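# Move blanking panel from work bench into shelving's empty bay

## Task

Take the blanking panel off the work bench and set it down so that all of it lies within the empty bay of the parts shelving. Release it and pull the robot away afterwards. The panel must stay there by itself with nothing from the robot holding it. The robot must not tip over or finish leaning.

## Robot and tools

ROBOT. TidyBot++: a wheeled base 0.54 m long, 0.50 m wide and 0.38 m tall, driven by four powered casters. It carries a single seven-joint arm with a two-finger gripper. The shoulder sits 0.12 m ahead of the base centre and 0.68 m above the floor. Segment lengths are upper arm 0.42 m, forearm 0.31 m, and hand 0.31 m out to the hand point. The arm begins folded with the hand aimed down. In that pose the hand reaches up to 0.08 m beyond the base front and the elbow up to 1.15 m high. Cameras: base_camera is fixed on the base, and wrist_camera looks out along the hand.

FRAMES. Base frame: origin on the floor below the base centre, x forward, y left, z up. hand_pose is reported in this frame and gives the point midway between the finger pads. Its z axis runs out along the fingers and its y axis is the line the fingers close along. The odometry frame is the base frame as it was when the scene began. Heading is counted positive to the left and runs from -3.142 to 3.142. base_tilt is in degrees, positive when the robot leans forward or to the right.

execute_actions(actions, cameras). actions is a list holding one action, or none to just read the state and images. An action may contain base, joints, speeds, or a combination; its motions begin together.
- base: exactly one relative move from the current spot. translate_m is metres, positive forward, -2 to 2. strafe_m is metres sideways, positive left, -2 to 2. rotate_rad is radians, positive counter-clockwise seen from above, -6.3 to 6.3. A move needing more than 8.667 s at its top speed is refused.
- joints: absolute target angles by name, all in one dictionary. joint_1_rad turns the whole arm about vertical (any angle; positive is clockwise from above, opposite to rotate_rad). joint_2_rad is the shoulder (-2.249 to 2.249). joint_3_rad rolls the upper arm (any angle). joint_4_rad is the elbow (-2.579 to 2.579). joint_5_rad rolls the forearm (any angle). joint_6_rad is the wrist (-2.099 to 2.099). joint_7_rad rolls the hand (any angle; with the hand down, positive is counter-clockwise from above, and at 1.57 the fingers open to left and right). gripper_pos runs 0 (open, about 85 mm gap) to 1 (closed); the gap is roughly 85 x (1 - gripper_pos) mm. Unbounded joints go the short way, so turns beyond half a revolution need several steps. Done tolerances: 0.039 rad for joints 1-4, 0.056 rad for 5-7, 0.03 for the gripper.
- speeds: optional caps for this action only. translate_m and strafe_m 0.05-0.5 m/s; rotate_rad 0.1-1.57 rad/s. The defaults are the top values.
- cameras: a list of base_camera, wrist_camera or all. Omitted or null means all, and [] means none.
Any unknown key or out-of-range number rejects the whole call, and then nothing moves. A single action runs at most 15 s.

PLANAR ARM MATH. With joint_1_rad 0, joint_3_rad 3.14 and joint_5_rad 0, the arm lies in the base's x-z plane. Angles from vertical, positive leaning forward: upper arm = j2, forearm = j2 - j4, hand = j2 - j4 - j6. The hand point's forward offset from the shoulder is the sum of length x sin(angle) over the three segments, and its height above the shoulder is the sum of length x cos(angle). A hand pointing down reaches at most about 0.94 m above the floor, and only near the base.

OTHER TOOLS. wait(seconds, 0 to 10) commands nothing new and returns state and images. zoom_image(camera, region=[x0,y0,x1,y1]) enlarges part of that camera's most recent image; the region is at most 504x504 px, origin at top-left. read_manual(section) returns only licence text. finished_scene(scene) closes the current scene, given by its number, once the robot has held the last command; it cannot be undone, and its result says whether the goal was met.

READING RESULTS. base_status and joint_status describe how each motion ended. done: the target was reached (for the base this means only that the wheels turned the commanded amount, even if they slipped). off_target: came to rest away from the target and may still be pushing. contact_stop or time_out: the old target is dropped and the joint or base holds where it stopped. "joint command not followed" plus "cause:": a self-collision check held back the arm targets; per-joint not_followed may be retried on later actions. on_its_own lists motion the call did not command. motor_effort is percent of maximum, with the peak in brackets. "ARM HIT" means the arm struck the base or itself. Motor temperatures, MOTOR HOT (60 °C) and OVER-TEMPERATURE FAULT (75 °C, the arm sinks) track heat from holding loads. A torque fault (joints 1-4 limit 104.5 N m, 5-7 limit 51.3 N m) freezes the arm and gripper for 10 s. Odometry only counts wheel rotation and drifts. With gripper at 1, off_target means something is held between the fingers, and done means the grip is empty.

PRECISION. Friction and loads leave joints slightly off target. To correct, send each joint its last command plus (wanted - read). When holding something, never command a joint to its current reading, because the arm may sag further. Trust the images over hand_pose, which can be 1-2 cm off. Closed fingertips stick out about 20 mm past the hand point.

AVOID. Driving with the arm caught on anything about 0.8 m or higher, since the robot may tip. Pushing sideways on a raised hand. Pressing the base or arm hard into furniture. Dropping or slamming the panel. Leaving a joint out of an action while it is still pushing toward an old target. The robot holds its last command while you think, and loose items can occasionally get nudged.

Each tool is called after "Emit:" as name(argument=value, ...) on one line, values as JSON.

## Session

Emit:
execute_actions(actions=[])

Scene clock: 0.00 s.
Motor temperatures (°C, as the motors report them): [31 32 30 32 32 42 37]
base_odometry: x=+0.000 y=+0.000 heading=+0.000 (m, m, rad; odometry frame)
base_tilt: forward=-0.5 right=+0.1 (deg)
base_status: not commanded
joint_positions: joint_1_rad=-0.015 joint_2_rad=-0.310 joint_3_rad=+3.103 joint_4_rad=-2.497 joint_5_rad=-0.029 joint_6_rad=-0.857 joint_7_rad=+1.523 gripper_pos=+0.000
joint_status: not commanded
motor_effort: joint_1_rad=-1 joint_2_rad=-2 joint_3_rad=+1 joint_4_rad=+14 joint_5_rad=+0 joint_6_rad=+1 joint_7_rad=-1 (%)
hand_pose: x=+0.2765 y=+0.0154 z=+0.5908 quat_wxyz=(-0.008, +0.999, -0.007, +0.048) (m; base frame)
pictures: base_camera, wrist_camera
Images, in order (width x height): base_camera 644x364, wrist_camera 644x476.

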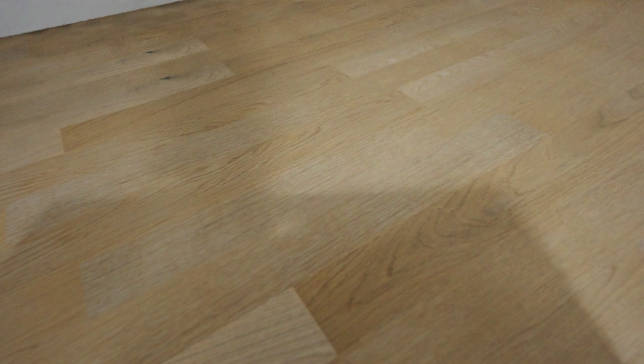

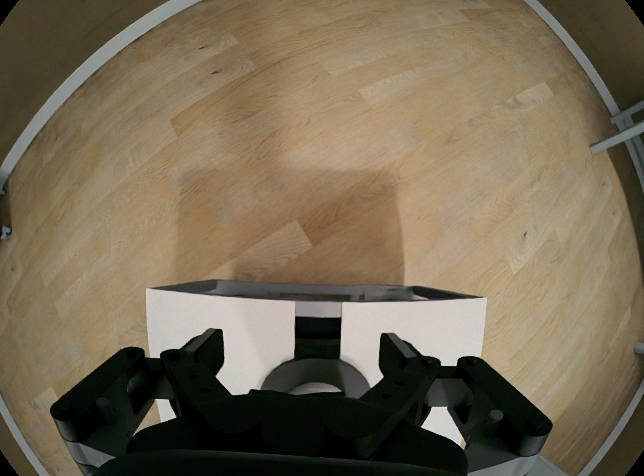

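Emit:
execute_actions(actions=[{"joints":{"joint_6_rad":0.45},"base":{"rotate_rad":-1.2}}])

Scene clock: 7.37 s.
Motor temperatures (°C, as the motors report them): [31 32 30 32 32 42 37]
base_odometry: x=+0.000 y=+0.000 heading=-1.200 (m, m, rad; odometry frame)
base_tilt: forward=-0.5 right=+0.1 (deg)
base_status: done
joint_positions: joint_1_rad=-0.015 joint_2_rad=-0.310 joint_3_rad=+3.103 joint_4_rad=-2.497 joint_5_rad=-0.029 joint_6_rad=+0.446 joint_7_rad=+1.523 gripper_pos=+0.000
joint_status: all done
motor_effort: joint_1_rad=-1(2) joint_2_rad=-6(7) joint_3_rad=+1(2) joint_4_rad=+18(19) joint_5_rad=+0(0) joint_6_rad=+8(9) joint_7_rad=+0(0) (%)
hand_pose: x=+0.5531 y=+0.0220 z=+0.8479 quat_wxyz=(-0.031, +0.765, -0.009, +0.644) (m; base frame)
pictures: base_camera, wrist_camera
camera_calibration (this result's frames):
wrist_camera: T_world_to_cam=[[-0.0324287, -0.999159, -0.0250833, 0.0445844], [-0.163479, 0.0300611, -0.986089, 0.984257], [0.986014, -0.027877, -0.164316, -0.270651], [0, 0, 0, 1]] pos_world=[0.429216, 0.00741415, 0.92721]
Images, in order (width x height): base_camera 644x364, wrist_camera 644x476.

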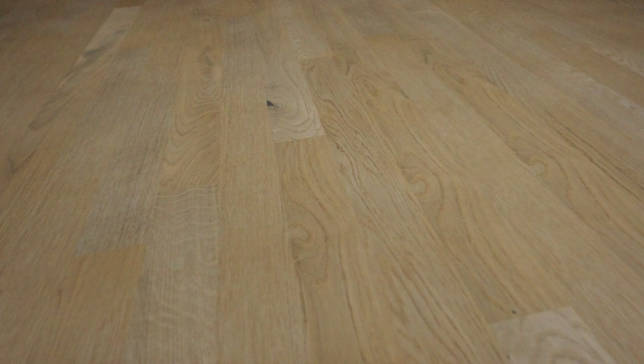

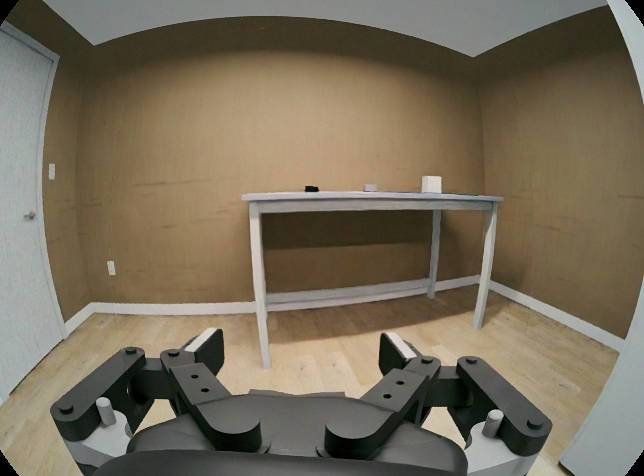

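Emit:
execute_actions(actions=[{"base":{"rotate_rad":-1.5}}], cameras=["wrist_camera"])

Emit:
execute_actions(actions=[{"base":{"rotate_rad":-1.8}}], cameras=["wrist_camera"])

Scene clock: 15.00 s.
Motor temperatures (°C, as the motors report them): [31 32 30 32 32 42 37]
base_odometry: x=+0.000 y=+0.000 heading=-2.699 (m, m, rad; odometry frame)
base_tilt: forward=-0.4 right=+0.1 (deg)
base_status: done
joint_positions: joint_1_rad=-0.015 joint_2_rad=-0.310 joint_3_rad=+3.103 joint_4_rad=-2.497 joint_5_rad=-0.029 joint_6_rad=+0.446 joint_7_rad=+1.523 gripper_pos=+0.000
joint_status: not commanded
motor_effort: joint_1_rad=+0(1) joint_2_rad=-6(7) joint_3_rad=+1(2) joint_4_rad=+18(18) joint_5_rad=+0(1) joint_6_rad=+8(8) joint_7_rad=+0(1) (%)
hand_pose: x=+0.5531 y=+0.0220 z=+0.8479 quat_wxyz=(-0.031, +0.765, -0.009, +0.644) (m; base frame)
pictures: wrist_camera
camera_calibration (this result's frames):
wrist_camera: T_world_to_cam=[[-0.0324287, -0.999159, -0.0250834, 0.0445845], [-0.163479, 0.0300612, -0.986089, 0.984257], [0.986014, -0.027877, -0.164316, -0.270651], [0, 0, 0, 1]] pos_world=[0.429216, 0.00741414, 0.92721]
Images, in order (width x height): wrist_camera 644x476.

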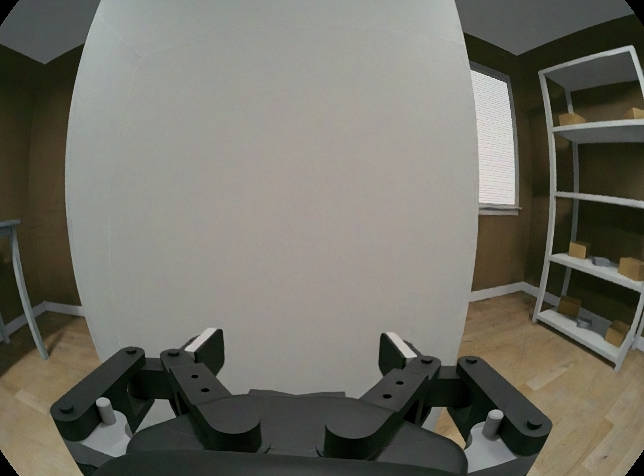

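Scene clock: 17.47 s.
Motor temperatures (°C, as the motors report them): [31 32 30 32 32 42 37]
base_odometry: x=+0.000 y=+0.000 heading=+1.784 (m, m, rad; odometry frame)
base_tilt: forward=-0.4 right=+0.1 (deg)
base_status: done
joint_positions: joint_1_rad=-0.015 joint_2_rad=-0.310 joint_3_rad=+3.103 joint_4_rad=-2.497 joint_5_rad=-0.029 joint_6_rad=+0.446 joint_7_rad=+1.523 gripper_pos=+0.000
joint_status: not commanded
motor_effort: joint_1_rad=+0(1) joint_2_rad=-7(7) joint_3_rad=+1(2) joint_4_rad=+18(18) joint_5_rad=+0(0) joint_6_rad=+8(8) joint_7_rad=-1(0) (%)
hand_pose: x=+0.5531 y=+0.0220 z=+0.8479 quat_wxyz=(-0.031, +0.765, -0.009, +0.644) (m; base frame)
pictures: wrist_camera
camera_calibration (this result's frames):
wrist_camera: T_world_to_cam=[[-0.0324287, -0.999159, -0.0250834, 0.0445844], [-0.163479, 0.0300611, -0.986089, 0.984257], [0.986014, -0.0278769, -0.164317, -0.27065], [0, 0, 0, 1]] pos_world=[0.429216, 0.00741417, 0.92721]
Images, in order (width x height): wrist_camera 644x476.

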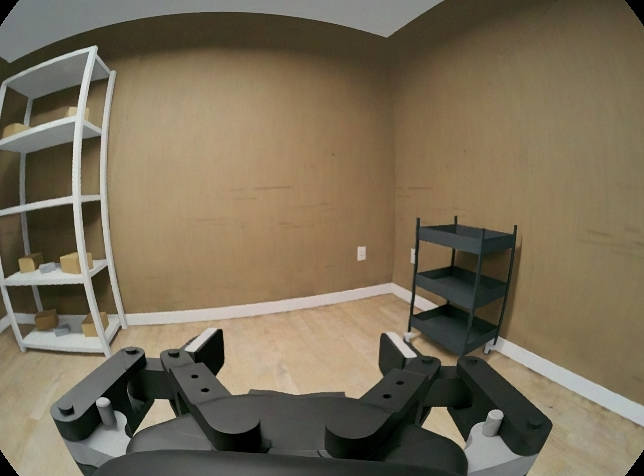

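Emit:
execute_actions(actions=[{"base":{"rotate_rad":-2.841},"joints":{"joint_2_rad":0.2,"joint_4_rad":-0.6,"joint_6_rad":-1.4}}], cameras=[])

Emit:
execute_actions(actions=[{"base":{"translate_m":0.95}}], cameras=[])

Emit:
execute_actions(actions=[{"base":{"strafe_m":-0.7}}])

Scene clock: 49.17 s.
Motor temperatures (°C, as the motors report them): [31 32 30 32 32 42 37]
base_odometry: x=+0.000 y=+0.000 heading=-1.056 (m, m, rad; odometry frame)
base_tilt: forward=-0.4 right=+0.1 (deg)
base_status: done
joint_positions: joint_1_rad=-0.015 joint_2_rad=+0.174 joint_3_rad=+3.103 joint_4_rad=-0.614 joint_5_rad=-0.029 joint_6_rad=-1.376 joint_7_rad=+1.523 gripper_pos=+0.000
joint_status: all done
motor_effort: joint_1_rad=-1(4) joint_2_rad=-21(24) joint_3_rad=+0(3) joint_4_rad=+16(21) joint_5_rad=+0(1) joint_6_rad=+7(10) joint_7_rad=-1(1) (%)
hand_pose: x=+0.6713 y=+0.0363 z=+1.1442 quat_wxyz=(-0.041, +0.883, +0.005, +0.468) (m; base frame)
pictures: none
No camera images: the call's "cameras" was empty. Leave "cameras" out to get every camera's image.

Scene clock: 52.47 s.
Motor temperatures (°C, as the motors report them): [31 32 30 32 32 42 37]
base_odometry: x=+0.466 y=-0.828 heading=-1.057 (m, m, rad; odometry frame)
base_tilt: forward=-0.4 right=+0.1 (deg)
base_status: done
joint_positions: joint_1_rad=-0.015 joint_2_rad=+0.192 joint_3_rad=+3.103 joint_4_rad=-0.613 joint_5_rad=-0.029 joint_6_rad=-1.378 joint_7_rad=+1.523 gripper_pos=+0.000
joint_status: not commanded
motor_effort: joint_1_rad=-1(0) joint_2_rad=-22(24) joint_3_rad=+0(0) joint_4_rad=+16(16) joint_5_rad=+0(0) joint_6_rad=+7(7) joint_7_rad=+0(0) (%)
hand_pose: x=+0.6790 y=+0.0364 z=+1.1343 quat_wxyz=(-0.040, +0.887, +0.004, +0.460) (m; base frame)
pictures: none
No camera images: the call's "cameras" was empty. Leave "cameras" out to get every camera's image.

Scene clock: 55.27 s.
Motor temperatures (°C, as the motors report them): [31 32 30 32 32 42 37]
base_odometry: x=-0.143 y=-1.172 heading=-1.057 (m, m, rad; odometry frame)
base_tilt: forward=-0.4 right=+0.1 (deg)
base_status: done
joint_positions: joint_1_rad=-0.015 joint_2_rad=+0.192 joint_3_rad=+3.103 joint_4_rad=-0.613 joint_5_rad=-0.029 joint_6_rad=-1.378 joint_7_rad=+1.523 gripper_pos=+0.000
joint_status: not commanded
motor_effort: joint_1_rad=+0(2) joint_2_rad=-22(23) joint_3_rad=+0(2) joint_4_rad=+16(16) joint_5_rad=+0(1) joint_6_rad=+6(7) joint_7_rad=-1(0) (%)
hand_pose: x=+0.6790 y=+0.0364 z=+1.1343 quat_wxyz=(-0.040, +0.887, +0.004, +0.460) (m; base frame)
pictures: base_camera, wrist_camera
camera_calibration (this result's frames):
wrist_camera: T_world_to_cam=[[0.006057, -0.999918, -0.0113102, 0.0284635], [-0.569715, 0.0058447, -0.821821, 1.37715], [0.82182, 0.0114214, -0.569633, 0.222478], [0, 0, 0, 1]] pos_world=[0.601573, 0.0178712, 1.25882]
Images, in order (width x height): base_camera 644x364, wrist_camera 644x476.

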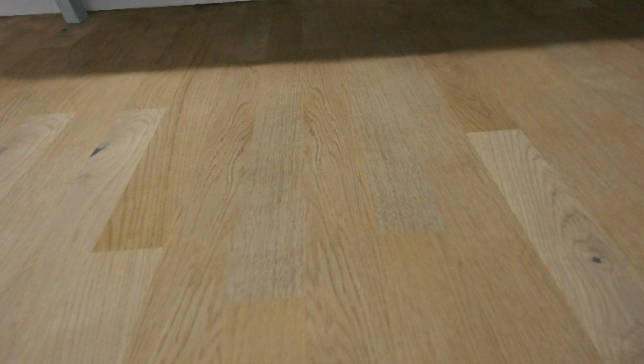

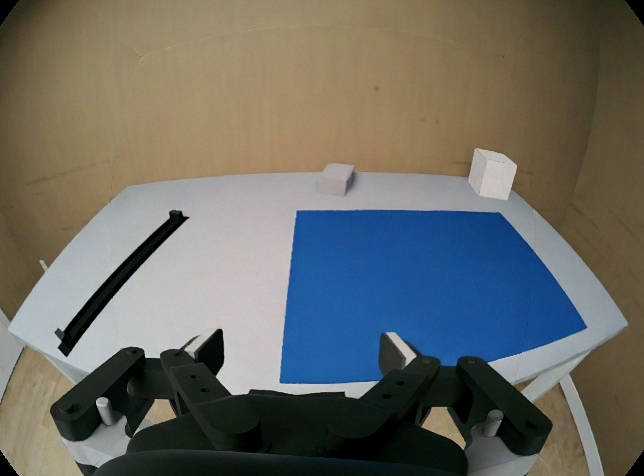

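Emit:
zoom_image(camera="wrist_camera", region=[0, 170, 260, 380])

Region (0, 170, 260, 380) of wrist_camera's 644x476 image, scaled by 1.938; it fills the top 407 rows of this view, and the rest is white.

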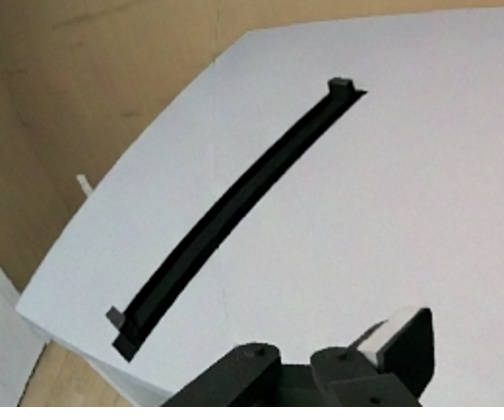

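Emit:
execute_actions(actions=[{"base":{"rotate_rad":-0.165},"joints":{"joint_1_rad":0.0,"joint_3_rad":3.14,"joint_5_rad":0.0,"joint_7_rad":1.57,"joint_6_rad":-1.6}}], cameras=[])

Emit:
execute_actions(actions=[{"base":{"strafe_m":0.64}}], cameras=["wrist_camera"])

Scene clock: 119.60 s.
Motor temperatures (°C, as the motors report them): [31 33 30 32 32 42 37]
base_odometry: x=-0.143 y=-1.172 heading=-1.222 (m, m, rad; odometry frame)
base_tilt: forward=-0.5 right=+0.1 (deg)
base_status: done
joint_positions: joint_1_rad=-0.003 joint_2_rad=+0.192 joint_3_rad=+3.127 joint_4_rad=-0.612 joint_5_rad=-0.017 joint_6_rad=-1.589 joint_7_rad=+1.545 gripper_pos=+0.000
joint_status: all done
motor_effort: joint_1_rad=+0(2) joint_2_rad=-21(24) joint_3_rad=+0(2) joint_4_rad=+15(16) joint_5_rad=+0(1) joint_6_rad=+6(6) joint_7_rad=+0(1) (%)
hand_pose: x=+0.6371 y=+0.0144 z=+1.0849 quat_wxyz=(-0.017, +0.931, -0.001, +0.365) (m; base frame)
pictures: none
No camera images: the call's "cameras" was empty. Leave "cameras" out to get every camera's image.

Scene clock: 122.27 s.
Motor temperatures (°C, as the motors report them): [31 33 30 32 32 42 37]
base_odometry: x=+0.459 y=-0.954 heading=-1.223 (m, m, rad; odometry frame)
base_tilt: forward=-0.4 right=+0.1 (deg)
base_status: done
joint_positions: joint_1_rad=-0.003 joint_2_rad=+0.192 joint_3_rad=+3.128 joint_4_rad=-0.612 joint_5_rad=-0.016 joint_6_rad=-1.589 joint_7_rad=+1.545 gripper_pos=+0.000
joint_status: not commanded
motor_effort: joint_1_rad=+0(4) joint_2_rad=-21(22) joint_3_rad=+0(2) joint_4_rad=+15(15) joint_5_rad=+0(1) joint_6_rad=+6(6) joint_7_rad=+0(0) (%)
hand_pose: x=+0.6372 y=+0.0140 z=+1.0849 quat_wxyz=(-0.017, +0.931, -0.002, +0.365) (m; base frame)
pictures: wrist_camera
camera_calibration (this result's frames):
wrist_camera: T_world_to_cam=[[-0.0172693, -0.99936, 0.0313402, -0.0255991], [-0.727843, -0.00892593, -0.685685, 1.26612], [0.685526, -0.0346521, -0.727223, 0.487441], [0, 0, 0, 1]] pos_world=[0.586941, 0.00260944, 1.22344]
Images, in order (width x height): wrist_camera 644x476.

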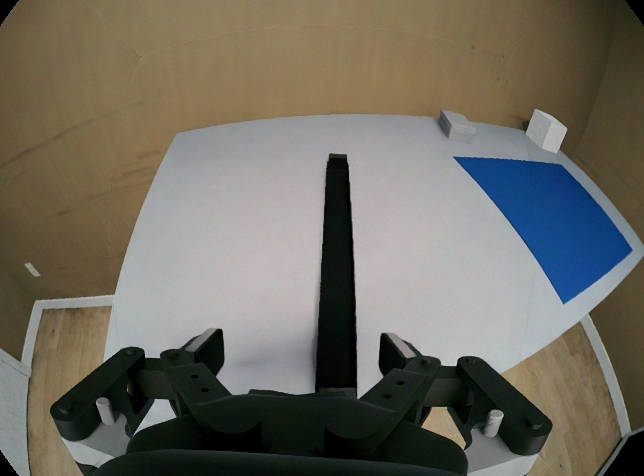

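Emit:
execute_actions(actions=[{"base":{"strafe_m":-0.045},"joints":{"joint_2_rad":0.30,"joint_4_rad":-0.764,"joint_6_rad":-1.385}}], cameras=[])

Emit:
execute_actions(actions=[{"base":{"translate_m":0.158}}], cameras=["wrist_camera"])

Scene clock: 147.03 s.
Motor temperatures (°C, as the motors report them): [31 33 30 32 32 42 37]
base_odometry: x=+0.416 y=-0.970 heading=-1.222 (m, m, rad; odometry frame)
base_tilt: forward=-0.4 right=+0.1 (deg)
base_status: done
joint_positions: joint_1_rad=-0.001 joint_2_rad=+0.301 joint_3_rad=+3.129 joint_4_rad=-0.757 joint_5_rad=-0.016 joint_6_rad=-1.408 joint_7_rad=+1.545 gripper_pos=+0.000
joint_status: all done
motor_effort: joint_1_rad=-1(4) joint_2_rad=-27(31) joint_3_rad=+0(2) joint_4_rad=+17(19) joint_5_rad=+0(1) joint_6_rad=+5(7) joint_7_rad=+0(0) (%)
hand_pose: x=+0.7122 y=+0.0130 z=+0.9951 quat_wxyz=(-0.016, +0.943, -0.005, +0.331) (m; base frame)
pictures: none
No camera images: the call's "cameras" was empty. Leave "cameras" out to get every camera's image.

Scene clock: 148.53 s.
Motor temperatures (°C, as the motors report them): [31 33 30 32 32 42 37]
base_odometry: x=+0.471 y=-1.118 heading=-1.222 (m, m, rad; odometry frame)
base_tilt: forward=-0.4 right=+0.1 (deg)
base_status: done
joint_positions: joint_1_rad=-0.001 joint_2_rad=+0.305 joint_3_rad=+3.129 joint_4_rad=-0.757 joint_5_rad=-0.016 joint_6_rad=-1.406 joint_7_rad=+1.545 gripper_pos=+0.000
joint_status: not commanded
motor_effort: joint_1_rad=-1(0) joint_2_rad=-27(31) joint_3_rad=+0(0) joint_4_rad=+17(18) joint_5_rad=+0(0) joint_6_rad=+5(5) joint_7_rad=+0(0) (%)
hand_pose: x=+0.7139 y=+0.0130 z=+0.9930 quat_wxyz=(-0.016, +0.944, -0.005, +0.330) (m; base frame)
pictures: wrist_camera
camera_calibration (this result's frames):
wrist_camera: T_world_to_cam=[[-0.020672, -0.999305, 0.0310248, -0.0196877], [-0.777123, -0.00346286, -0.62934, 1.2381], [0.62901, -0.0371197, -0.776511, 0.457297], [0, 0, 0, 1]] pos_world=[0.674103, 0.00158813, 1.13489]
Images, in order (width x height): wrist_camera 644x476.

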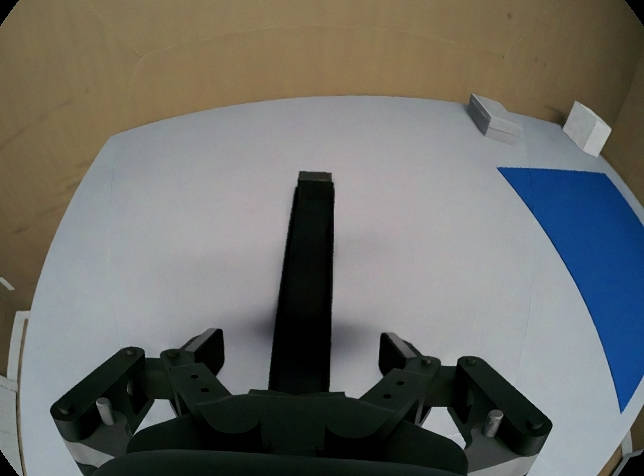

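Emit:
execute_actions(actions=[{"joints":{"joint_2_rad":0.245,"joint_4_rad":-0.99,"joint_6_rad":-1.22}}], cameras=["wrist_camera"])

Scene clock: 155.93 s.
Motor temperatures (°C, as the motors report them): [31 33 30 32 32 42 37]
base_odometry: x=+0.471 y=-1.118 heading=-1.222 (m, m, rad; odometry frame)
base_tilt: forward=-0.4 right=+0.1 (deg)
base_status: not commanded
joint_positions: joint_1_rad=-0.001 joint_2_rad=+0.269 joint_3_rad=+3.129 joint_4_rad=-0.977 joint_5_rad=-0.016 joint_6_rad=-1.245 joint_7_rad=+1.545 gripper_pos=+0.000
joint_status: all done
motor_effort: joint_1_rad=-1(1) joint_2_rad=-27(28) joint_3_rad=+0(0) joint_4_rad=+18(20) joint_5_rad=+0(0) joint_6_rad=+5(5) joint_7_rad=+0(0) (%)
hand_pose: x=+0.7171 y=+0.0132 z=+0.9398 quat_wxyz=(-0.016, +0.948, -0.007, +0.319) (m; base frame)
pictures: wrist_camera
camera_calibration (this result's frames):
wrist_camera: T_world_to_cam=[[-0.022117, -0.999268, 0.031217, -0.01688], [-0.791683, -0.00156287, -0.61093, 1.20026], [0.610531, -0.038226, -0.791069, 0.440972], [0, 0, 0, 1]] pos_world=[0.680624, 0.00186479, 1.08264]
Images, in order (width x height): wrist_camera 644x476.

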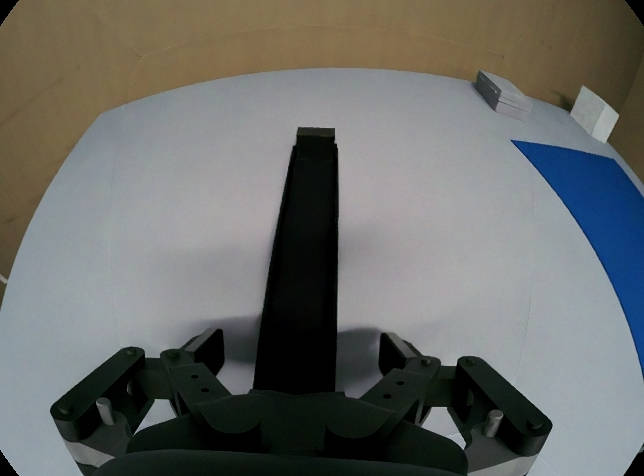

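Emit:
execute_actions(actions=[{"joints":{"joint_2_rad":0.283}}], cameras=["wrist_camera"])

Scene clock: 170.10 s.
Motor temperatures (°C, as the motors report them): [31 33 30 32 32 42 37]
base_odometry: x=+0.471 y=-1.118 heading=-1.222 (m, m, rad; odometry frame)
base_tilt: forward=-0.4 right=+0.1 (deg)
base_status: not commanded
joint_positions: joint_1_rad=-0.001 joint_2_rad=+0.274 joint_3_rad=+3.129 joint_4_rad=-0.977 joint_5_rad=-0.016 joint_6_rad=-1.245 joint_7_rad=+1.545 gripper_pos=+0.000
joint_status: all done
motor_effort: joint_1_rad=+0(1) joint_2_rad=-27(29) joint_3_rad=+0(0) joint_4_rad=+18(19) joint_5_rad=+0(0) joint_6_rad=+5(5) joint_7_rad=-1(0) (%)
hand_pose: x=+0.7182 y=+0.0132 z=+0.9372 quat_wxyz=(-0.016, +0.948, -0.007, +0.317) (m; base frame)
pictures: wrist_camera
camera_calibration (this result's frames):
wrist_camera: T_world_to_cam=[[-0.0219802, -0.999268, 0.0313178, -0.0169651], [-0.794341, -0.00156602, -0.60747, 1.19822], [0.607074, -0.0382293, -0.793725, 0.443194], [0, 0, 0, 1]] pos_world=[0.682367, 0.00186673, 1.08019]
Images, in order (width x height): wrist_camera 644x476.

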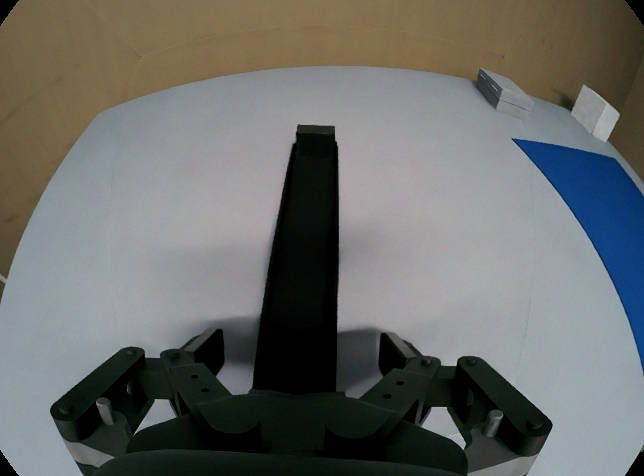

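Emit:
execute_actions(actions=[{"joints":{"joint_2_rad":0.295,"gripper_pos":0.35}}], cameras=["wrist_camera"])

Scene clock: 175.53 s.
Motor temperatures (°C, as the motors report them): [31 33 30 32 32 42 37]
base_odometry: x=+0.471 y=-1.118 heading=-1.222 (m, m, rad; odometry frame)
base_tilt: forward=-0.4 right=+0.1 (deg)
base_status: not commanded
joint_positions: joint_1_rad=-0.001 joint_2_rad=+0.277 joint_3_rad=+3.129 joint_4_rad=-0.977 joint_5_rad=-0.016 joint_6_rad=-1.245 joint_7_rad=+1.545 gripper_pos=+0.350
joint_status: all done
motor_effort: joint_1_rad=-1(0) joint_2_rad=-28(28) joint_3_rad=+0(0) joint_4_rad=+18(19) joint_5_rad=+0(0) joint_6_rad=+5(5) joint_7_rad=+0(1) (%)
hand_pose: x=+0.7189 y=+0.0132 z=+0.9355 quat_wxyz=(-0.016, +0.949, -0.007, +0.316) (m; base frame)
pictures: wrist_camera
camera_calibration (this result's frames):
wrist_camera: T_world_to_cam=[[-0.0218934, -0.999268, 0.0313815, -0.0170187], [-0.796027, -0.00156738, -0.60526, 1.19691], [0.604866, -0.0382317, -0.795409, 0.444605], [0, 0, 0, 1]] pos_world=[0.683473, 0.00186779, 1.07862]
Images, in order (width x height): wrist_camera 644x476.

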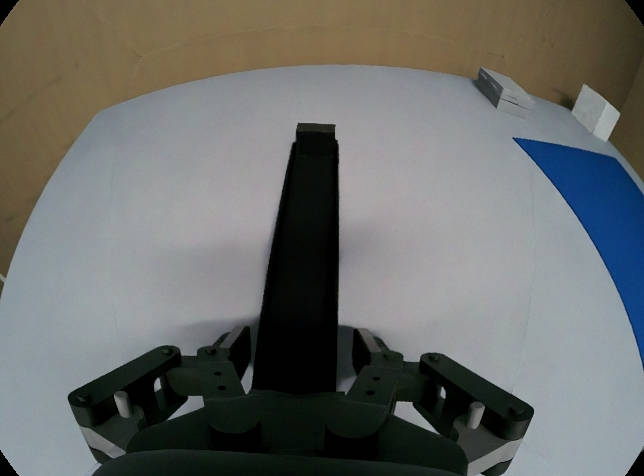

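Emit:
execute_actions(actions=[{"joints":{"joint_2_rad":0.32}}], cameras=["wrist_camera"])

Scene clock: 181.10 s.
Motor temperatures (°C, as the motors report them): [31 33 30 32 32 42 37]
base_odometry: x=+0.471 y=-1.118 heading=-1.222 (m, m, rad; odometry frame)
base_tilt: forward=-0.4 right=+0.1 (deg)
base_status: not commanded
joint_positions: joint_1_rad=-0.001 joint_2_rad=+0.287 joint_3_rad=+3.129 joint_4_rad=-0.977 joint_5_rad=-0.016 joint_6_rad=-1.239 joint_7_rad=+1.545 gripper_pos=+0.350
joint_status: all done
motor_effort: joint_1_rad=+0(0) joint_2_rad=-25(27) joint_3_rad=+0(0) joint_4_rad=+17(18) joint_5_rad=+0(1) joint_6_rad=+4(5) joint_7_rad=-1(1) (%)
hand_pose: x=+0.7230 y=+0.0132 z=+0.9309 quat_wxyz=(-0.016, +0.949, -0.007, +0.314) (m; base frame)
pictures: wrist_camera
camera_calibration (this result's frames):
wrist_camera: T_world_to_cam=[[-0.0218381, -0.999266, 0.0314774, -0.016924], [-0.798054, -0.00154093, -0.602584, 1.19635], [0.60219, -0.0382799, -0.797434, 0.442269], [0, 0, 0, 1]] pos_world=[0.68805, 0.0018619, 1.07411]
Images, in order (width x height): wrist_camera 644x476.

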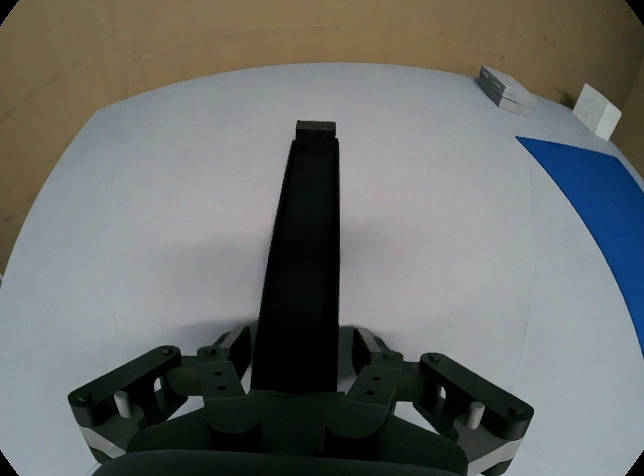

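Contact with the table seems to have begun (j6 shifted). Closing.

Emit:
execute_actions(actions=[{"joints":{"joint_2_rad":0.295,"gripper_pos":1.0}}], cameras=[])

Emit:
execute_actions(actions=[{"joints":{"joint_2_rad":0.2}}], cameras=["wrist_camera"])

Scene clock: 188.43 s.
Motor temperatures (°C, as the motors report them): [31 33 30 32 32 42 37]
base_odometry: x=+0.470 y=-1.118 heading=-1.222 (m, m, rad; odometry frame)
base_tilt: forward=-0.4 right=+0.1 (deg)
base_status: not commanded
joint_positions: joint_1_rad=-0.001 joint_2_rad=+0.284 joint_3_rad=+3.129 joint_4_rad=-0.977 joint_5_rad=-0.016 joint_6_rad=-1.234 joint_7_rad=+1.545 gripper_pos=+0.542
joint_status: gripper_pos off_target (ended at +0.542, target +1.000); the others done
motor_effort: joint_1_rad=+0(2) joint_2_rad=-25(28) joint_3_rad=+0(1) joint_4_rad=+17(18) joint_5_rad=+0(1) joint_6_rad=+4(5) joint_7_rad=-1(1) (%)
hand_pose: x=+0.7234 y=+0.0132 z=+0.9335 quat_wxyz=(-0.016, +0.948, -0.007, +0.318) (m; base frame)
pictures: none
No camera images: the call's "cameras" was empty. Leave "cameras" out to get every camera's image.

Scene clock: 189.47 s.
Motor temperatures (°C, as the motors report them): [31 33 30 32 32 42 37]
base_odometry: x=+0.470 y=-1.118 heading=-1.222 (m, m, rad; odometry frame)
base_tilt: forward=-0.4 right=+0.1 (deg)
base_status: not commanded
joint_positions: joint_1_rad=-0.001 joint_2_rad=+0.218 joint_3_rad=+3.129 joint_4_rad=-0.986 joint_5_rad=-0.016 joint_6_rad=-1.234 joint_7_rad=+1.545 gripper_pos=+0.542
joint_status: all done
motor_effort: joint_1_rad=-1(0) joint_2_rad=-25(31) joint_3_rad=+0(0) joint_4_rad=+19(20) joint_5_rad=+0(0) joint_6_rad=+6(6) joint_7_rad=+0(1) (%)
hand_pose: x=+0.7044 y=+0.0132 z=+0.9679 quat_wxyz=(-0.016, +0.939, -0.006, +0.344) (m; base frame)
pictures: wrist_camera
camera_calibration (this result's frames):
wrist_camera: T_world_to_cam=[[-0.0238085, -0.999265, 0.0300313, -0.0157239], [-0.758194, -0.00153085, -0.652027, 1.22353], [0.651594, -0.0382933, -0.757601, 0.409604], [0, 0, 0, 1]] pos_world=[0.660403, 0.00184579, 1.10856]
Images, in order (width x height): wrist_camera 644x476.

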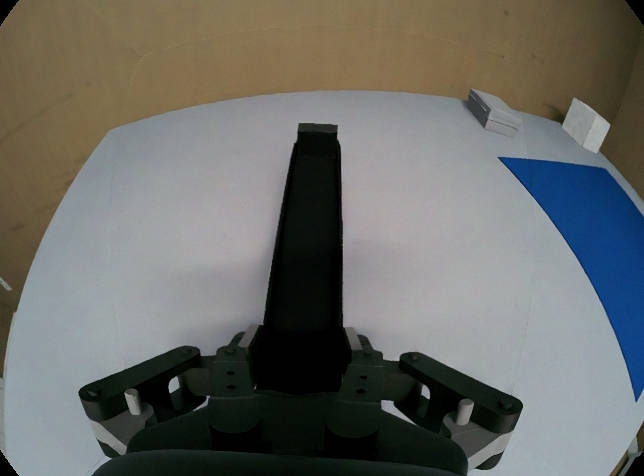

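Emit:
execute_actions(actions=[{"base":{"rotate_rad":0.165},"joints":{"joint_2_rad":0.15,"joint_4_rad":-0.62,"joint_6_rad":-1.5}}], cameras=[])

Emit:
execute_actions(actions=[{"base":{"translate_m":-2.0}}], cameras=[])

Emit:
execute_actions(actions=[{"base":{"translate_m":-0.5}}], cameras=[])

Emit:
execute_actions(actions=[{"base":{"rotate_rad":-1.571},"speeds":{"rotate_rad":1.0}}])

Scene clock: 293.80 s.
Motor temperatures (°C, as the motors report them): [31 34 30 32 32 42 37]
base_odometry: x=+0.471 y=-1.118 heading=-1.057 (m, m, rad; odometry frame)
base_tilt: forward=-0.4 right=+0.1 (deg)
base_status: done
joint_positions: joint_1_rad=-0.007 joint_2_rad=+0.164 joint_3_rad=+3.132 joint_4_rad=-0.633 joint_5_rad=-0.016 joint_6_rad=-1.479 joint_7_rad=+1.545 gripper_pos=+0.542
joint_status: all done
motor_effort: joint_1_rad=-1(4) joint_2_rad=-21(29) joint_3_rad=+0(3) joint_4_rad=+16(20) joint_5_rad=+0(1) joint_6_rad=+7(7) joint_7_rad=+0(1) (%)
hand_pose: x=+0.6492 y=+0.0146 z=+1.1149 quat_wxyz=(-0.017, +0.908, -0.002, +0.419) (m; base frame)
pictures: none
No camera images: the call's "cameras" was empty. Leave "cameras" out to get every camera's image.

Scene clock: 299.20 s.
Motor temperatures (°C, as the motors report them): [31 34 30 32 32 42 37]
base_odometry: x=-0.515 y=+0.622 heading=-1.056 (m, m, rad; odometry frame)
base_tilt: forward=-0.4 right=+0.1 (deg)
base_status: done
joint_positions: joint_1_rad=-0.007 joint_2_rad=+0.159 joint_3_rad=+3.132 joint_4_rad=-0.633 joint_5_rad=-0.016 joint_6_rad=-1.483 joint_7_rad=+1.545 gripper_pos=+0.542
joint_status: not commanded
motor_effort: joint_1_rad=-1(2) joint_2_rad=-20(27) joint_3_rad=+0(1) joint_4_rad=+16(18) joint_5_rad=+0(0) joint_6_rad=+7(8) joint_7_rad=+0(0) (%)
hand_pose: x=+0.6464 y=+0.0146 z=+1.1166 quat_wxyz=(-0.017, +0.908, -0.002, +0.420) (m; base frame)
pictures: none
No camera images: the call's "cameras" was empty. Leave "cameras" out to get every camera's image.

Scene clock: 301.60 s.
Motor temperatures (°C, as the motors report them): [31 34 30 32 32 42 37]
base_odometry: x=-0.761 y=+1.057 heading=-1.055 (m, m, rad; odometry frame)
base_tilt: forward=-0.4 right=+0.1 (deg)
base_status: done
joint_positions: joint_1_rad=-0.007 joint_2_rad=+0.151 joint_3_rad=+3.132 joint_4_rad=-0.633 joint_5_rad=-0.016 joint_6_rad=-1.484 joint_7_rad=+1.545 gripper_pos=+0.542
joint_status: not commanded
motor_effort: joint_1_rad=-1(1) joint_2_rad=-20(26) joint_3_rad=+0(1) joint_4_rad=+16(17) joint_5_rad=+0(0) joint_6_rad=+7(7) joint_7_rad=-1(0) (%)
hand_pose: x=+0.6424 y=+0.0146 z=+1.1209 quat_wxyz=(-0.017, +0.906, -0.002, +0.423) (m; base frame)
pictures: none
No camera images: the call's "cameras" was empty. Leave "cameras" out to get every camera's image.

Scene clock: 304.20 s.
Motor temperatures (°C, as the motors report them): [31 34 30 32 32 42 37]
base_odometry: x=-0.761 y=+1.057 heading=-2.626 (m, m, rad; odometry frame)
base_tilt: forward=-0.4 right=+0.1 (deg)
base_status: done
joint_positions: joint_1_rad=-0.005 joint_2_rad=+0.151 joint_3_rad=+3.132 joint_4_rad=-0.633 joint_5_rad=-0.016 joint_6_rad=-1.484 joint_7_rad=+1.545 gripper_pos=+0.542
joint_status: not commanded
motor_effort: joint_1_rad=+0(2) joint_2_rad=-21(22) joint_3_rad=+0(2) joint_4_rad=+16(16) joint_5_rad=+0(1) joint_6_rad=+7(7) joint_7_rad=+0(0) (%)
hand_pose: x=+0.6425 y=+0.0135 z=+1.1209 quat_wxyz=(-0.017, +0.906, -0.002, +0.423) (m; base frame)
pictures: base_camera, wrist_camera
camera_calibration (this result's frames):
wrist_camera: T_world_to_cam=[[-0.0242666, -0.999339, 0.0270737, -0.0178618], [-0.635774, -0.00547254, -0.771856, 1.33208], [0.771494, -0.0359431, -0.635221, 0.351653], [0, 0, 0, 1]] pos_world=[0.57517, 0.00207939, 1.25203]
Images, in order (width x height): base_camera 644x364, wrist_camera 644x476.

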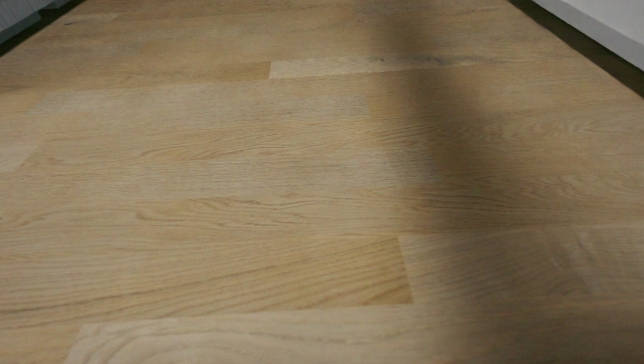

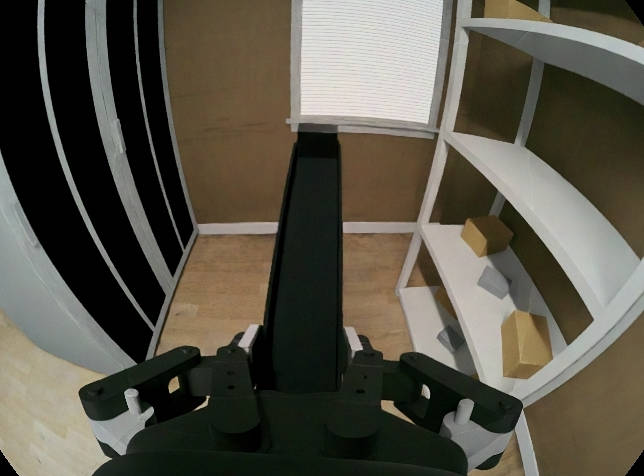

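Emit:
execute_actions(actions=[{"base":{"translate_m":-0.32},"joints":{"joint_2_rad":0.30,"joint_4_rad":-0.53,"joint_6_rad":-1.66}}], cameras=[])

Emit:
execute_actions(actions=[{"base":{"strafe_m":-0.68}}])

Scene clock: 335.30 s.
Motor temperatures (°C, as the motors report them): [31 34 30 32 32 42 37]
base_odometry: x=-0.483 y=+1.215 heading=-2.627 (m, m, rad; odometry frame)
base_tilt: forward=-0.4 right=+0.1 (deg)
base_status: done
joint_positions: joint_1_rad=-0.005 joint_2_rad=+0.299 joint_3_rad=+3.132 joint_4_rad=-0.545 joint_5_rad=-0.016 joint_6_rad=-1.642 joint_7_rad=+1.545 gripper_pos=+0.542
joint_status: all done
motor_effort: joint_1_rad=+0(0) joint_2_rad=-25(32) joint_3_rad=+0(0) joint_4_rad=+15(19) joint_5_rad=+0(0) joint_6_rad=+6(7) joint_7_rad=+0(0) (%)
hand_pose: x=+0.6675 y=+0.0133 z=+1.0461 quat_wxyz=(-0.015, +0.947, -0.003, +0.322) (m; base frame)
pictures: none
No camera images: the call's "cameras" was empty. Leave "cameras" out to get every camera's image.

Scene clock: 338.03 s.
Motor temperatures (°C, as the motors report them): [31 34 30 32 32 42 37]
base_odometry: x=-0.817 y=+1.807 heading=-2.627 (m, m, rad; odometry frame)
base_tilt: forward=-0.4 right=+0.1 (deg)
base_status: done
joint_positions: joint_1_rad=-0.004 joint_2_rad=+0.299 joint_3_rad=+3.132 joint_4_rad=-0.545 joint_5_rad=-0.016 joint_6_rad=-1.642 joint_7_rad=+1.545 gripper_pos=+0.542
joint_status: not commanded
motor_effort: joint_1_rad=-1(2) joint_2_rad=-26(26) joint_3_rad=+0(1) joint_4_rad=+16(16) joint_5_rad=+1(1) joint_6_rad=+6(6) joint_7_rad=+0(1) (%)
hand_pose: x=+0.6675 y=+0.0125 z=+1.0461 quat_wxyz=(-0.015, +0.947, -0.003, +0.322) (m; base frame)
pictures: base_camera, wrist_camera
camera_calibration (this result's frames):
wrist_camera: T_world_to_cam=[[-0.0169456, -0.999234, 0.0352681, -0.0296882], [-0.787882, -0.00837224, -0.615769, 1.2286], [0.615593, -0.0382217, -0.787137, 0.547797], [0, 0, 0, 1]] pos_world=[0.630272, 0.00155844, 1.18877]
Images, in order (width x height): base_camera 644x364, wrist_camera 644x476.

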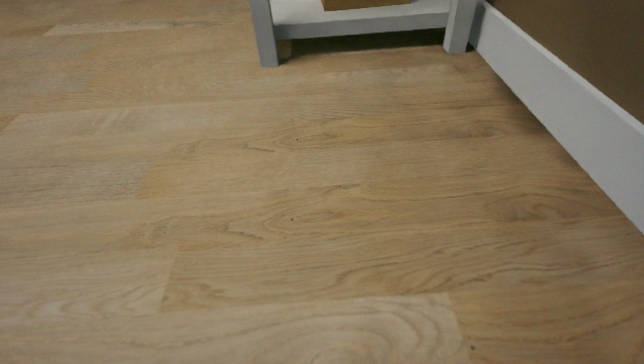

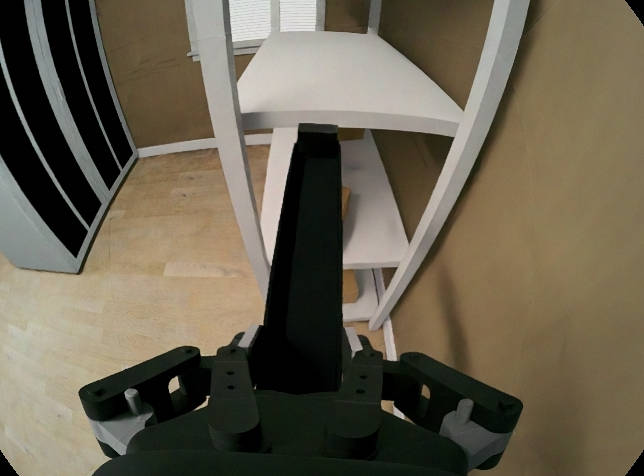

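Emit:
execute_actions(actions=[{"base":{"strafe_m":-0.04},"joints":{"joint_2_rad":0.25}}], cameras=[])

Emit:
execute_actions(actions=[{"base":{"translate_m":0.3},"speeds":{"translate_m":0.25}}], cameras=["wrist_camera"])

Scene clock: 355.93 s.
Motor temperatures (°C, as the motors report them): [31 34 30 32 32 42 37]
base_odometry: x=-0.837 y=+1.842 heading=-2.627 (m, m, rad; odometry frame)
base_tilt: forward=-0.4 right=+0.1 (deg)
base_status: done
joint_positions: joint_1_rad=+0.000 joint_2_rad=+0.270 joint_3_rad=+3.132 joint_4_rad=-0.544 joint_5_rad=-0.016 joint_6_rad=-1.642 joint_7_rad=+1.545 gripper_pos=+0.542
joint_status: all done
motor_effort: joint_1_rad=-1(4) joint_2_rad=-24(29) joint_3_rad=+0(2) joint_4_rad=+16(17) joint_5_rad=+0(1) joint_6_rad=+6(6) joint_7_rad=+0(0) (%)
hand_pose: x=+0.6566 y=+0.0101 z=+1.0625 quat_wxyz=(-0.014, +0.942, -0.005, +0.336) (m; base frame)
pictures: none
No camera images: the call's "cameras" was empty. Leave "cameras" out to get every camera's image.

Scene clock: 358.03 s.
Motor temperatures (°C, as the motors report them): [31 34 30 32 32 42 37]
base_odometry: x=-1.098 y=+1.694 heading=-2.627 (m, m, rad; odometry frame)
base_tilt: forward=-0.4 right=+0.1 (deg)
base_status: done
joint_positions: joint_1_rad=+0.000 joint_2_rad=+0.263 joint_3_rad=+3.132 joint_4_rad=-0.544 joint_5_rad=-0.016 joint_6_rad=-1.642 joint_7_rad=+1.545 gripper_pos=+0.542
joint_status: not commanded
motor_effort: joint_1_rad=+0(1) joint_2_rad=-25(29) joint_3_rad=+0(0) joint_4_rad=+16(17) joint_5_rad=+1(0) joint_6_rad=+6(6) joint_7_rad=-1(0) (%)
hand_pose: x=+0.6540 y=+0.0101 z=+1.0659 quat_wxyz=(-0.014, +0.941, -0.005, +0.339) (m; base frame)
pictures: wrist_camera
camera_calibration (this result's frames):
wrist_camera: T_world_to_cam=[[-0.0225574, -0.999148, 0.034562, -0.0285676], [-0.765079, -0.00500107, -0.643917, 1.2451], [0.643541, -0.0409677, -0.764315, 0.52905], [0, 0, 0, 1]] pos_world=[0.611491, -0.000642501, 1.20709]
Images, in order (width x height): wrist_camera 644x476.

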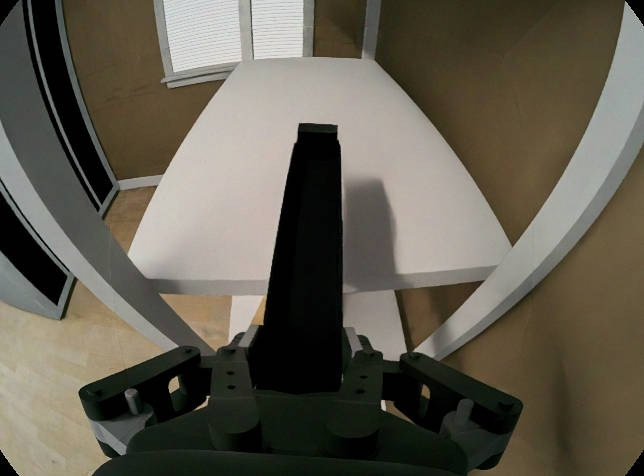

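Emit:
execute_actions(actions=[{"base":{"translate_m":0.40},"speeds":{"translate_m":0.25}}], cameras=["base_camera"])

Emit:
execute_actions(actions=[{"joints":{"joint_2_rad":0.26,"joint_4_rad":-0.74,"joint_6_rad":-1.47}}], cameras=["wrist_camera"])

Scene clock: 373.53 s.
Motor temperatures (°C, as the motors report them): [31 34 30 32 32 42 37]
base_odometry: x=-1.447 y=+1.498 heading=-2.627 (m, m, rad; odometry frame)
base_tilt: forward=-0.4 right=+0.1 (deg)
base_status: done
joint_positions: joint_1_rad=+0.000 joint_2_rad=+0.260 joint_3_rad=+3.132 joint_4_rad=-0.544 joint_5_rad=-0.016 joint_6_rad=-1.643 joint_7_rad=+1.545 gripper_pos=+0.542
joint_status: not commanded
motor_effort: joint_1_rad=-1(1) joint_2_rad=-24(29) joint_3_rad=+0(0) joint_4_rad=+15(17) joint_5_rad=+0(0) joint_6_rad=+6(7) joint_7_rad=-1(0) (%)
hand_pose: x=+0.6525 y=+0.0101 z=+1.0677 quat_wxyz=(-0.014, +0.940, -0.005, +0.340) (m; base frame)
pictures: base_camera
Images, in order (width x height): base_camera 644x364.

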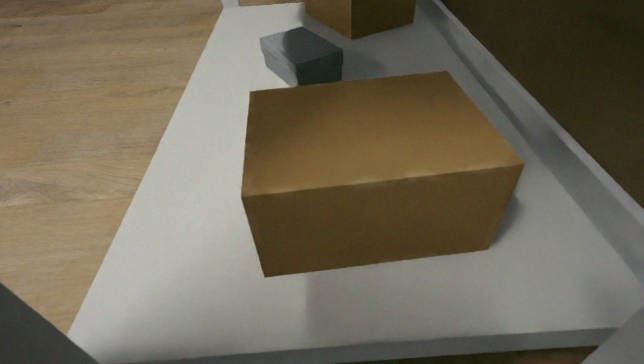

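Scene clock: 374.73 s.
Motor temperatures (°C, as the motors report them): [31 34 30 32 32 42 37]
base_odometry: x=-1.447 y=+1.498 heading=-2.627 (m, m, rad; odometry frame)
base_tilt: forward=-0.4 right=+0.1 (deg)
base_status: not commanded
joint_positions: joint_1_rad=+0.000 joint_2_rad=+0.260 joint_3_rad=+3.132 joint_4_rad=-0.732 joint_5_rad=-0.016 joint_6_rad=-1.497 joint_7_rad=+1.545 gripper_pos=+0.542
joint_status: all done
motor_effort: joint_1_rad=-1(1) joint_2_rad=-26(28) joint_3_rad=+0(0) joint_4_rad=+17(17) joint_5_rad=+0(0) joint_6_rad=+5(5) joint_7_rad=+0(0) (%)
hand_pose: x=+0.6792 y=+0.0105 z=+1.0130 quat_wxyz=(-0.014, +0.947, -0.006, +0.320) (m; base frame)
pictures: wrist_camera
camera_calibration (this result's frames):
wrist_camera: T_world_to_cam=[[-0.0228294, -0.999145, 0.0344656, -0.0255091], [-0.790242, -0.00308199, -0.612787, 1.21591], [0.612369, -0.0412258, -0.789496, 0.519072], [0, 0, 0, 1]] pos_world=[0.642419, -0.000340728, 1.15578]
Images, in order (width x height): wrist_camera 644x476.

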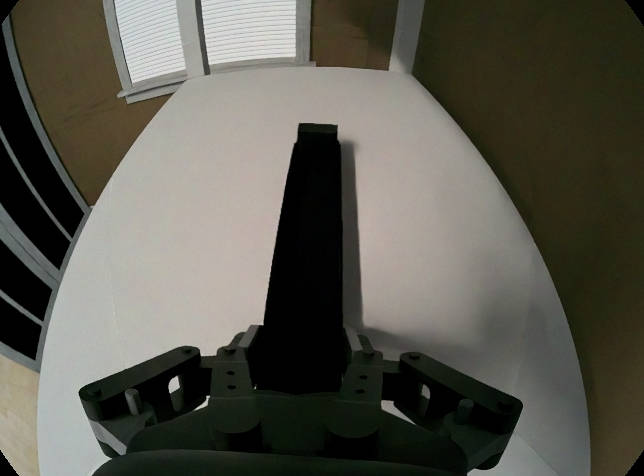

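Emit:
execute_actions(actions=[{"joints":{"joint_2_rad":0.295,"joint_6_rad":-1.45}}], cameras=["wrist_camera"])

Scene clock: 381.10 s.
Motor temperatures (°C, as the motors report them): [31 34 30 32 32 42 37]
base_odometry: x=-1.447 y=+1.498 heading=-2.627 (m, m, rad; odometry frame)
base_tilt: forward=-0.4 right=+0.1 (deg)
base_status: not commanded
joint_positions: joint_1_rad=+0.000 joint_2_rad=+0.271 joint_3_rad=+3.132 joint_4_rad=-0.732 joint_5_rad=-0.016 joint_6_rad=-1.479 joint_7_rad=+1.545 gripper_pos=+0.542
joint_status: all done
motor_effort: joint_1_rad=+0(1) joint_2_rad=-25(26) joint_3_rad=+0(0) joint_4_rad=+17(17) joint_5_rad=+0(1) joint_6_rad=+7(6) joint_7_rad=-1(0) (%)
hand_pose: x=+0.6873 y=+0.0105 z=+1.0104 quat_wxyz=(-0.014, +0.946, -0.006, +0.324) (m; base frame)
pictures: wrist_camera
camera_calibration (this result's frames):
wrist_camera: T_world_to_cam=[[-0.0233739, -0.99915, 0.0339657, -0.024332], [-0.785589, -0.00265599, -0.618743, 1.22351], [0.618307, -0.0411455, -0.784859, 0.503332], [0, 0, 0, 1]] pos_world=[0.649395, -0.000351847, 1.15291]
Images, in order (width x height): wrist_camera 644x476.

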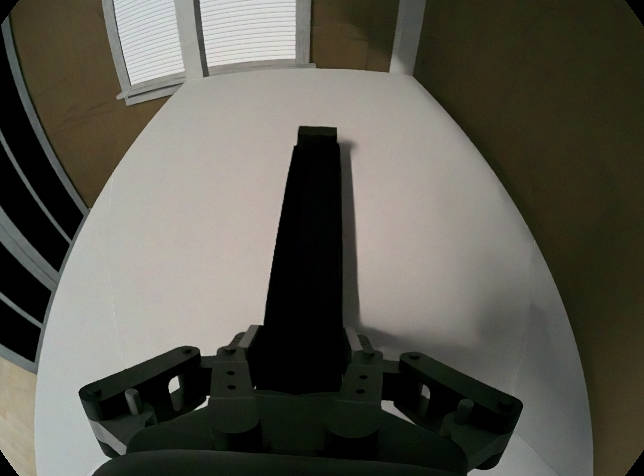

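Emit:
execute_actions(actions=[{"joints":{"joint_2_rad":0.275,"gripper_pos":0.2}}], cameras=[])

Emit:
execute_actions(actions=[{"joints":{"joint_2_rad":0.22,"joint_4_rad":-0.56,"joint_6_rad":-1.62}}], cameras=[])

Emit:
execute_actions(actions=[{"base":{"translate_m":-0.6}}], cameras=["wrist_camera"])

Scene clock: 391.80 s.
Motor temperatures (°C, as the motors report them): [31 34 30 32 32 42 37]
base_odometry: x=-1.447 y=+1.498 heading=-2.627 (m, m, rad; odometry frame)
base_tilt: forward=-0.4 right=+0.1 (deg)
base_status: not commanded
joint_positions: joint_1_rad=+0.000 joint_2_rad=+0.271 joint_3_rad=+3.132 joint_4_rad=-0.732 joint_5_rad=-0.016 joint_6_rad=-1.476 joint_7_rad=+1.545 gripper_pos=+0.200
joint_status: all done
motor_effort: joint_1_rad=-1(1) joint_2_rad=-26(28) joint_3_rad=+0(0) joint_4_rad=+17(17) joint_5_rad=+0(0) joint_6_rad=+5(6) joint_7_rad=+0(0) (%)
hand_pose: x=+0.6881 y=+0.0105 z=+1.0111 quat_wxyz=(-0.014, +0.945, -0.006, +0.325) (m; base frame)
pictures: none
No camera images: the call's "cameras" was empty. Leave "cameras" out to get every camera's image.

Scene clock: 393.00 s.
Motor temperatures (°C, as the motors report them): [31 34 30 32 32 42 37]
base_odometry: x=-1.447 y=+1.498 heading=-2.627 (m, m, rad; odometry frame)
base_tilt: forward=-0.4 right=+0.1 (deg)
base_status: not commanded
joint_positions: joint_1_rad=+0.000 joint_2_rad=+0.229 joint_3_rad=+3.132 joint_4_rad=-0.571 joint_5_rad=-0.016 joint_6_rad=-1.596 joint_7_rad=+1.545 gripper_pos=+0.200
joint_status: all done
motor_effort: joint_1_rad=+0(1) joint_2_rad=-21(28) joint_3_rad=+0(0) joint_4_rad=+15(17) joint_5_rad=+0(0) joint_6_rad=+6(6) joint_7_rad=+0(0) (%)
hand_pose: x=+0.6510 y=+0.0103 z=+1.0820 quat_wxyz=(-0.015, +0.931, -0.005, +0.364) (m; base frame)
pictures: none
No camera images: the call's "cameras" was empty. Leave "cameras" out to get every camera's image.

Scene clock: 395.70 s.
Motor temperatures (°C, as the motors report them): [31 34 30 32 32 42 37]
base_odometry: x=-0.924 y=+1.793 heading=-2.627 (m, m, rad; odometry frame)
base_tilt: forward=-0.4 right=+0.1 (deg)
base_status: done
joint_positions: joint_1_rad=+0.000 joint_2_rad=+0.221 joint_3_rad=+3.132 joint_4_rad=-0.571 joint_5_rad=-0.014 joint_6_rad=-1.598 joint_7_rad=+1.545 gripper_pos=+0.200
joint_status: not commanded
motor_effort: joint_1_rad=+0(4) joint_2_rad=-22(27) joint_3_rad=+0(3) joint_4_rad=+15(16) joint_5_rad=+0(2) joint_6_rad=+6(6) joint_7_rad=+0(1) (%)
hand_pose: x=+0.6471 y=+0.0098 z=+1.0862 quat_wxyz=(-0.014, +0.930, -0.005, +0.367) (m; base frame)
pictures: wrist_camera
camera_calibration (this result's frames):
wrist_camera: T_world_to_cam=[[-0.0261259, -0.999097, 0.0335057, -0.0262936], [-0.724999, -0.00413917, -0.688738, 1.27567], [0.688255, -0.0422855, -0.724236, 0.476487], [0, 0, 0, 1]] pos_world=[0.596226, -0.000841225, 1.22457]
Images, in order (width x height): wrist_camera 644x476.

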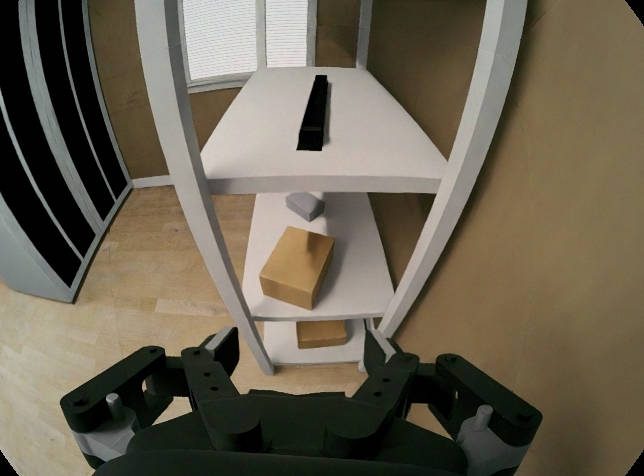

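Emit:
finished_scene(scene=1)

The scene is finished: the task was done.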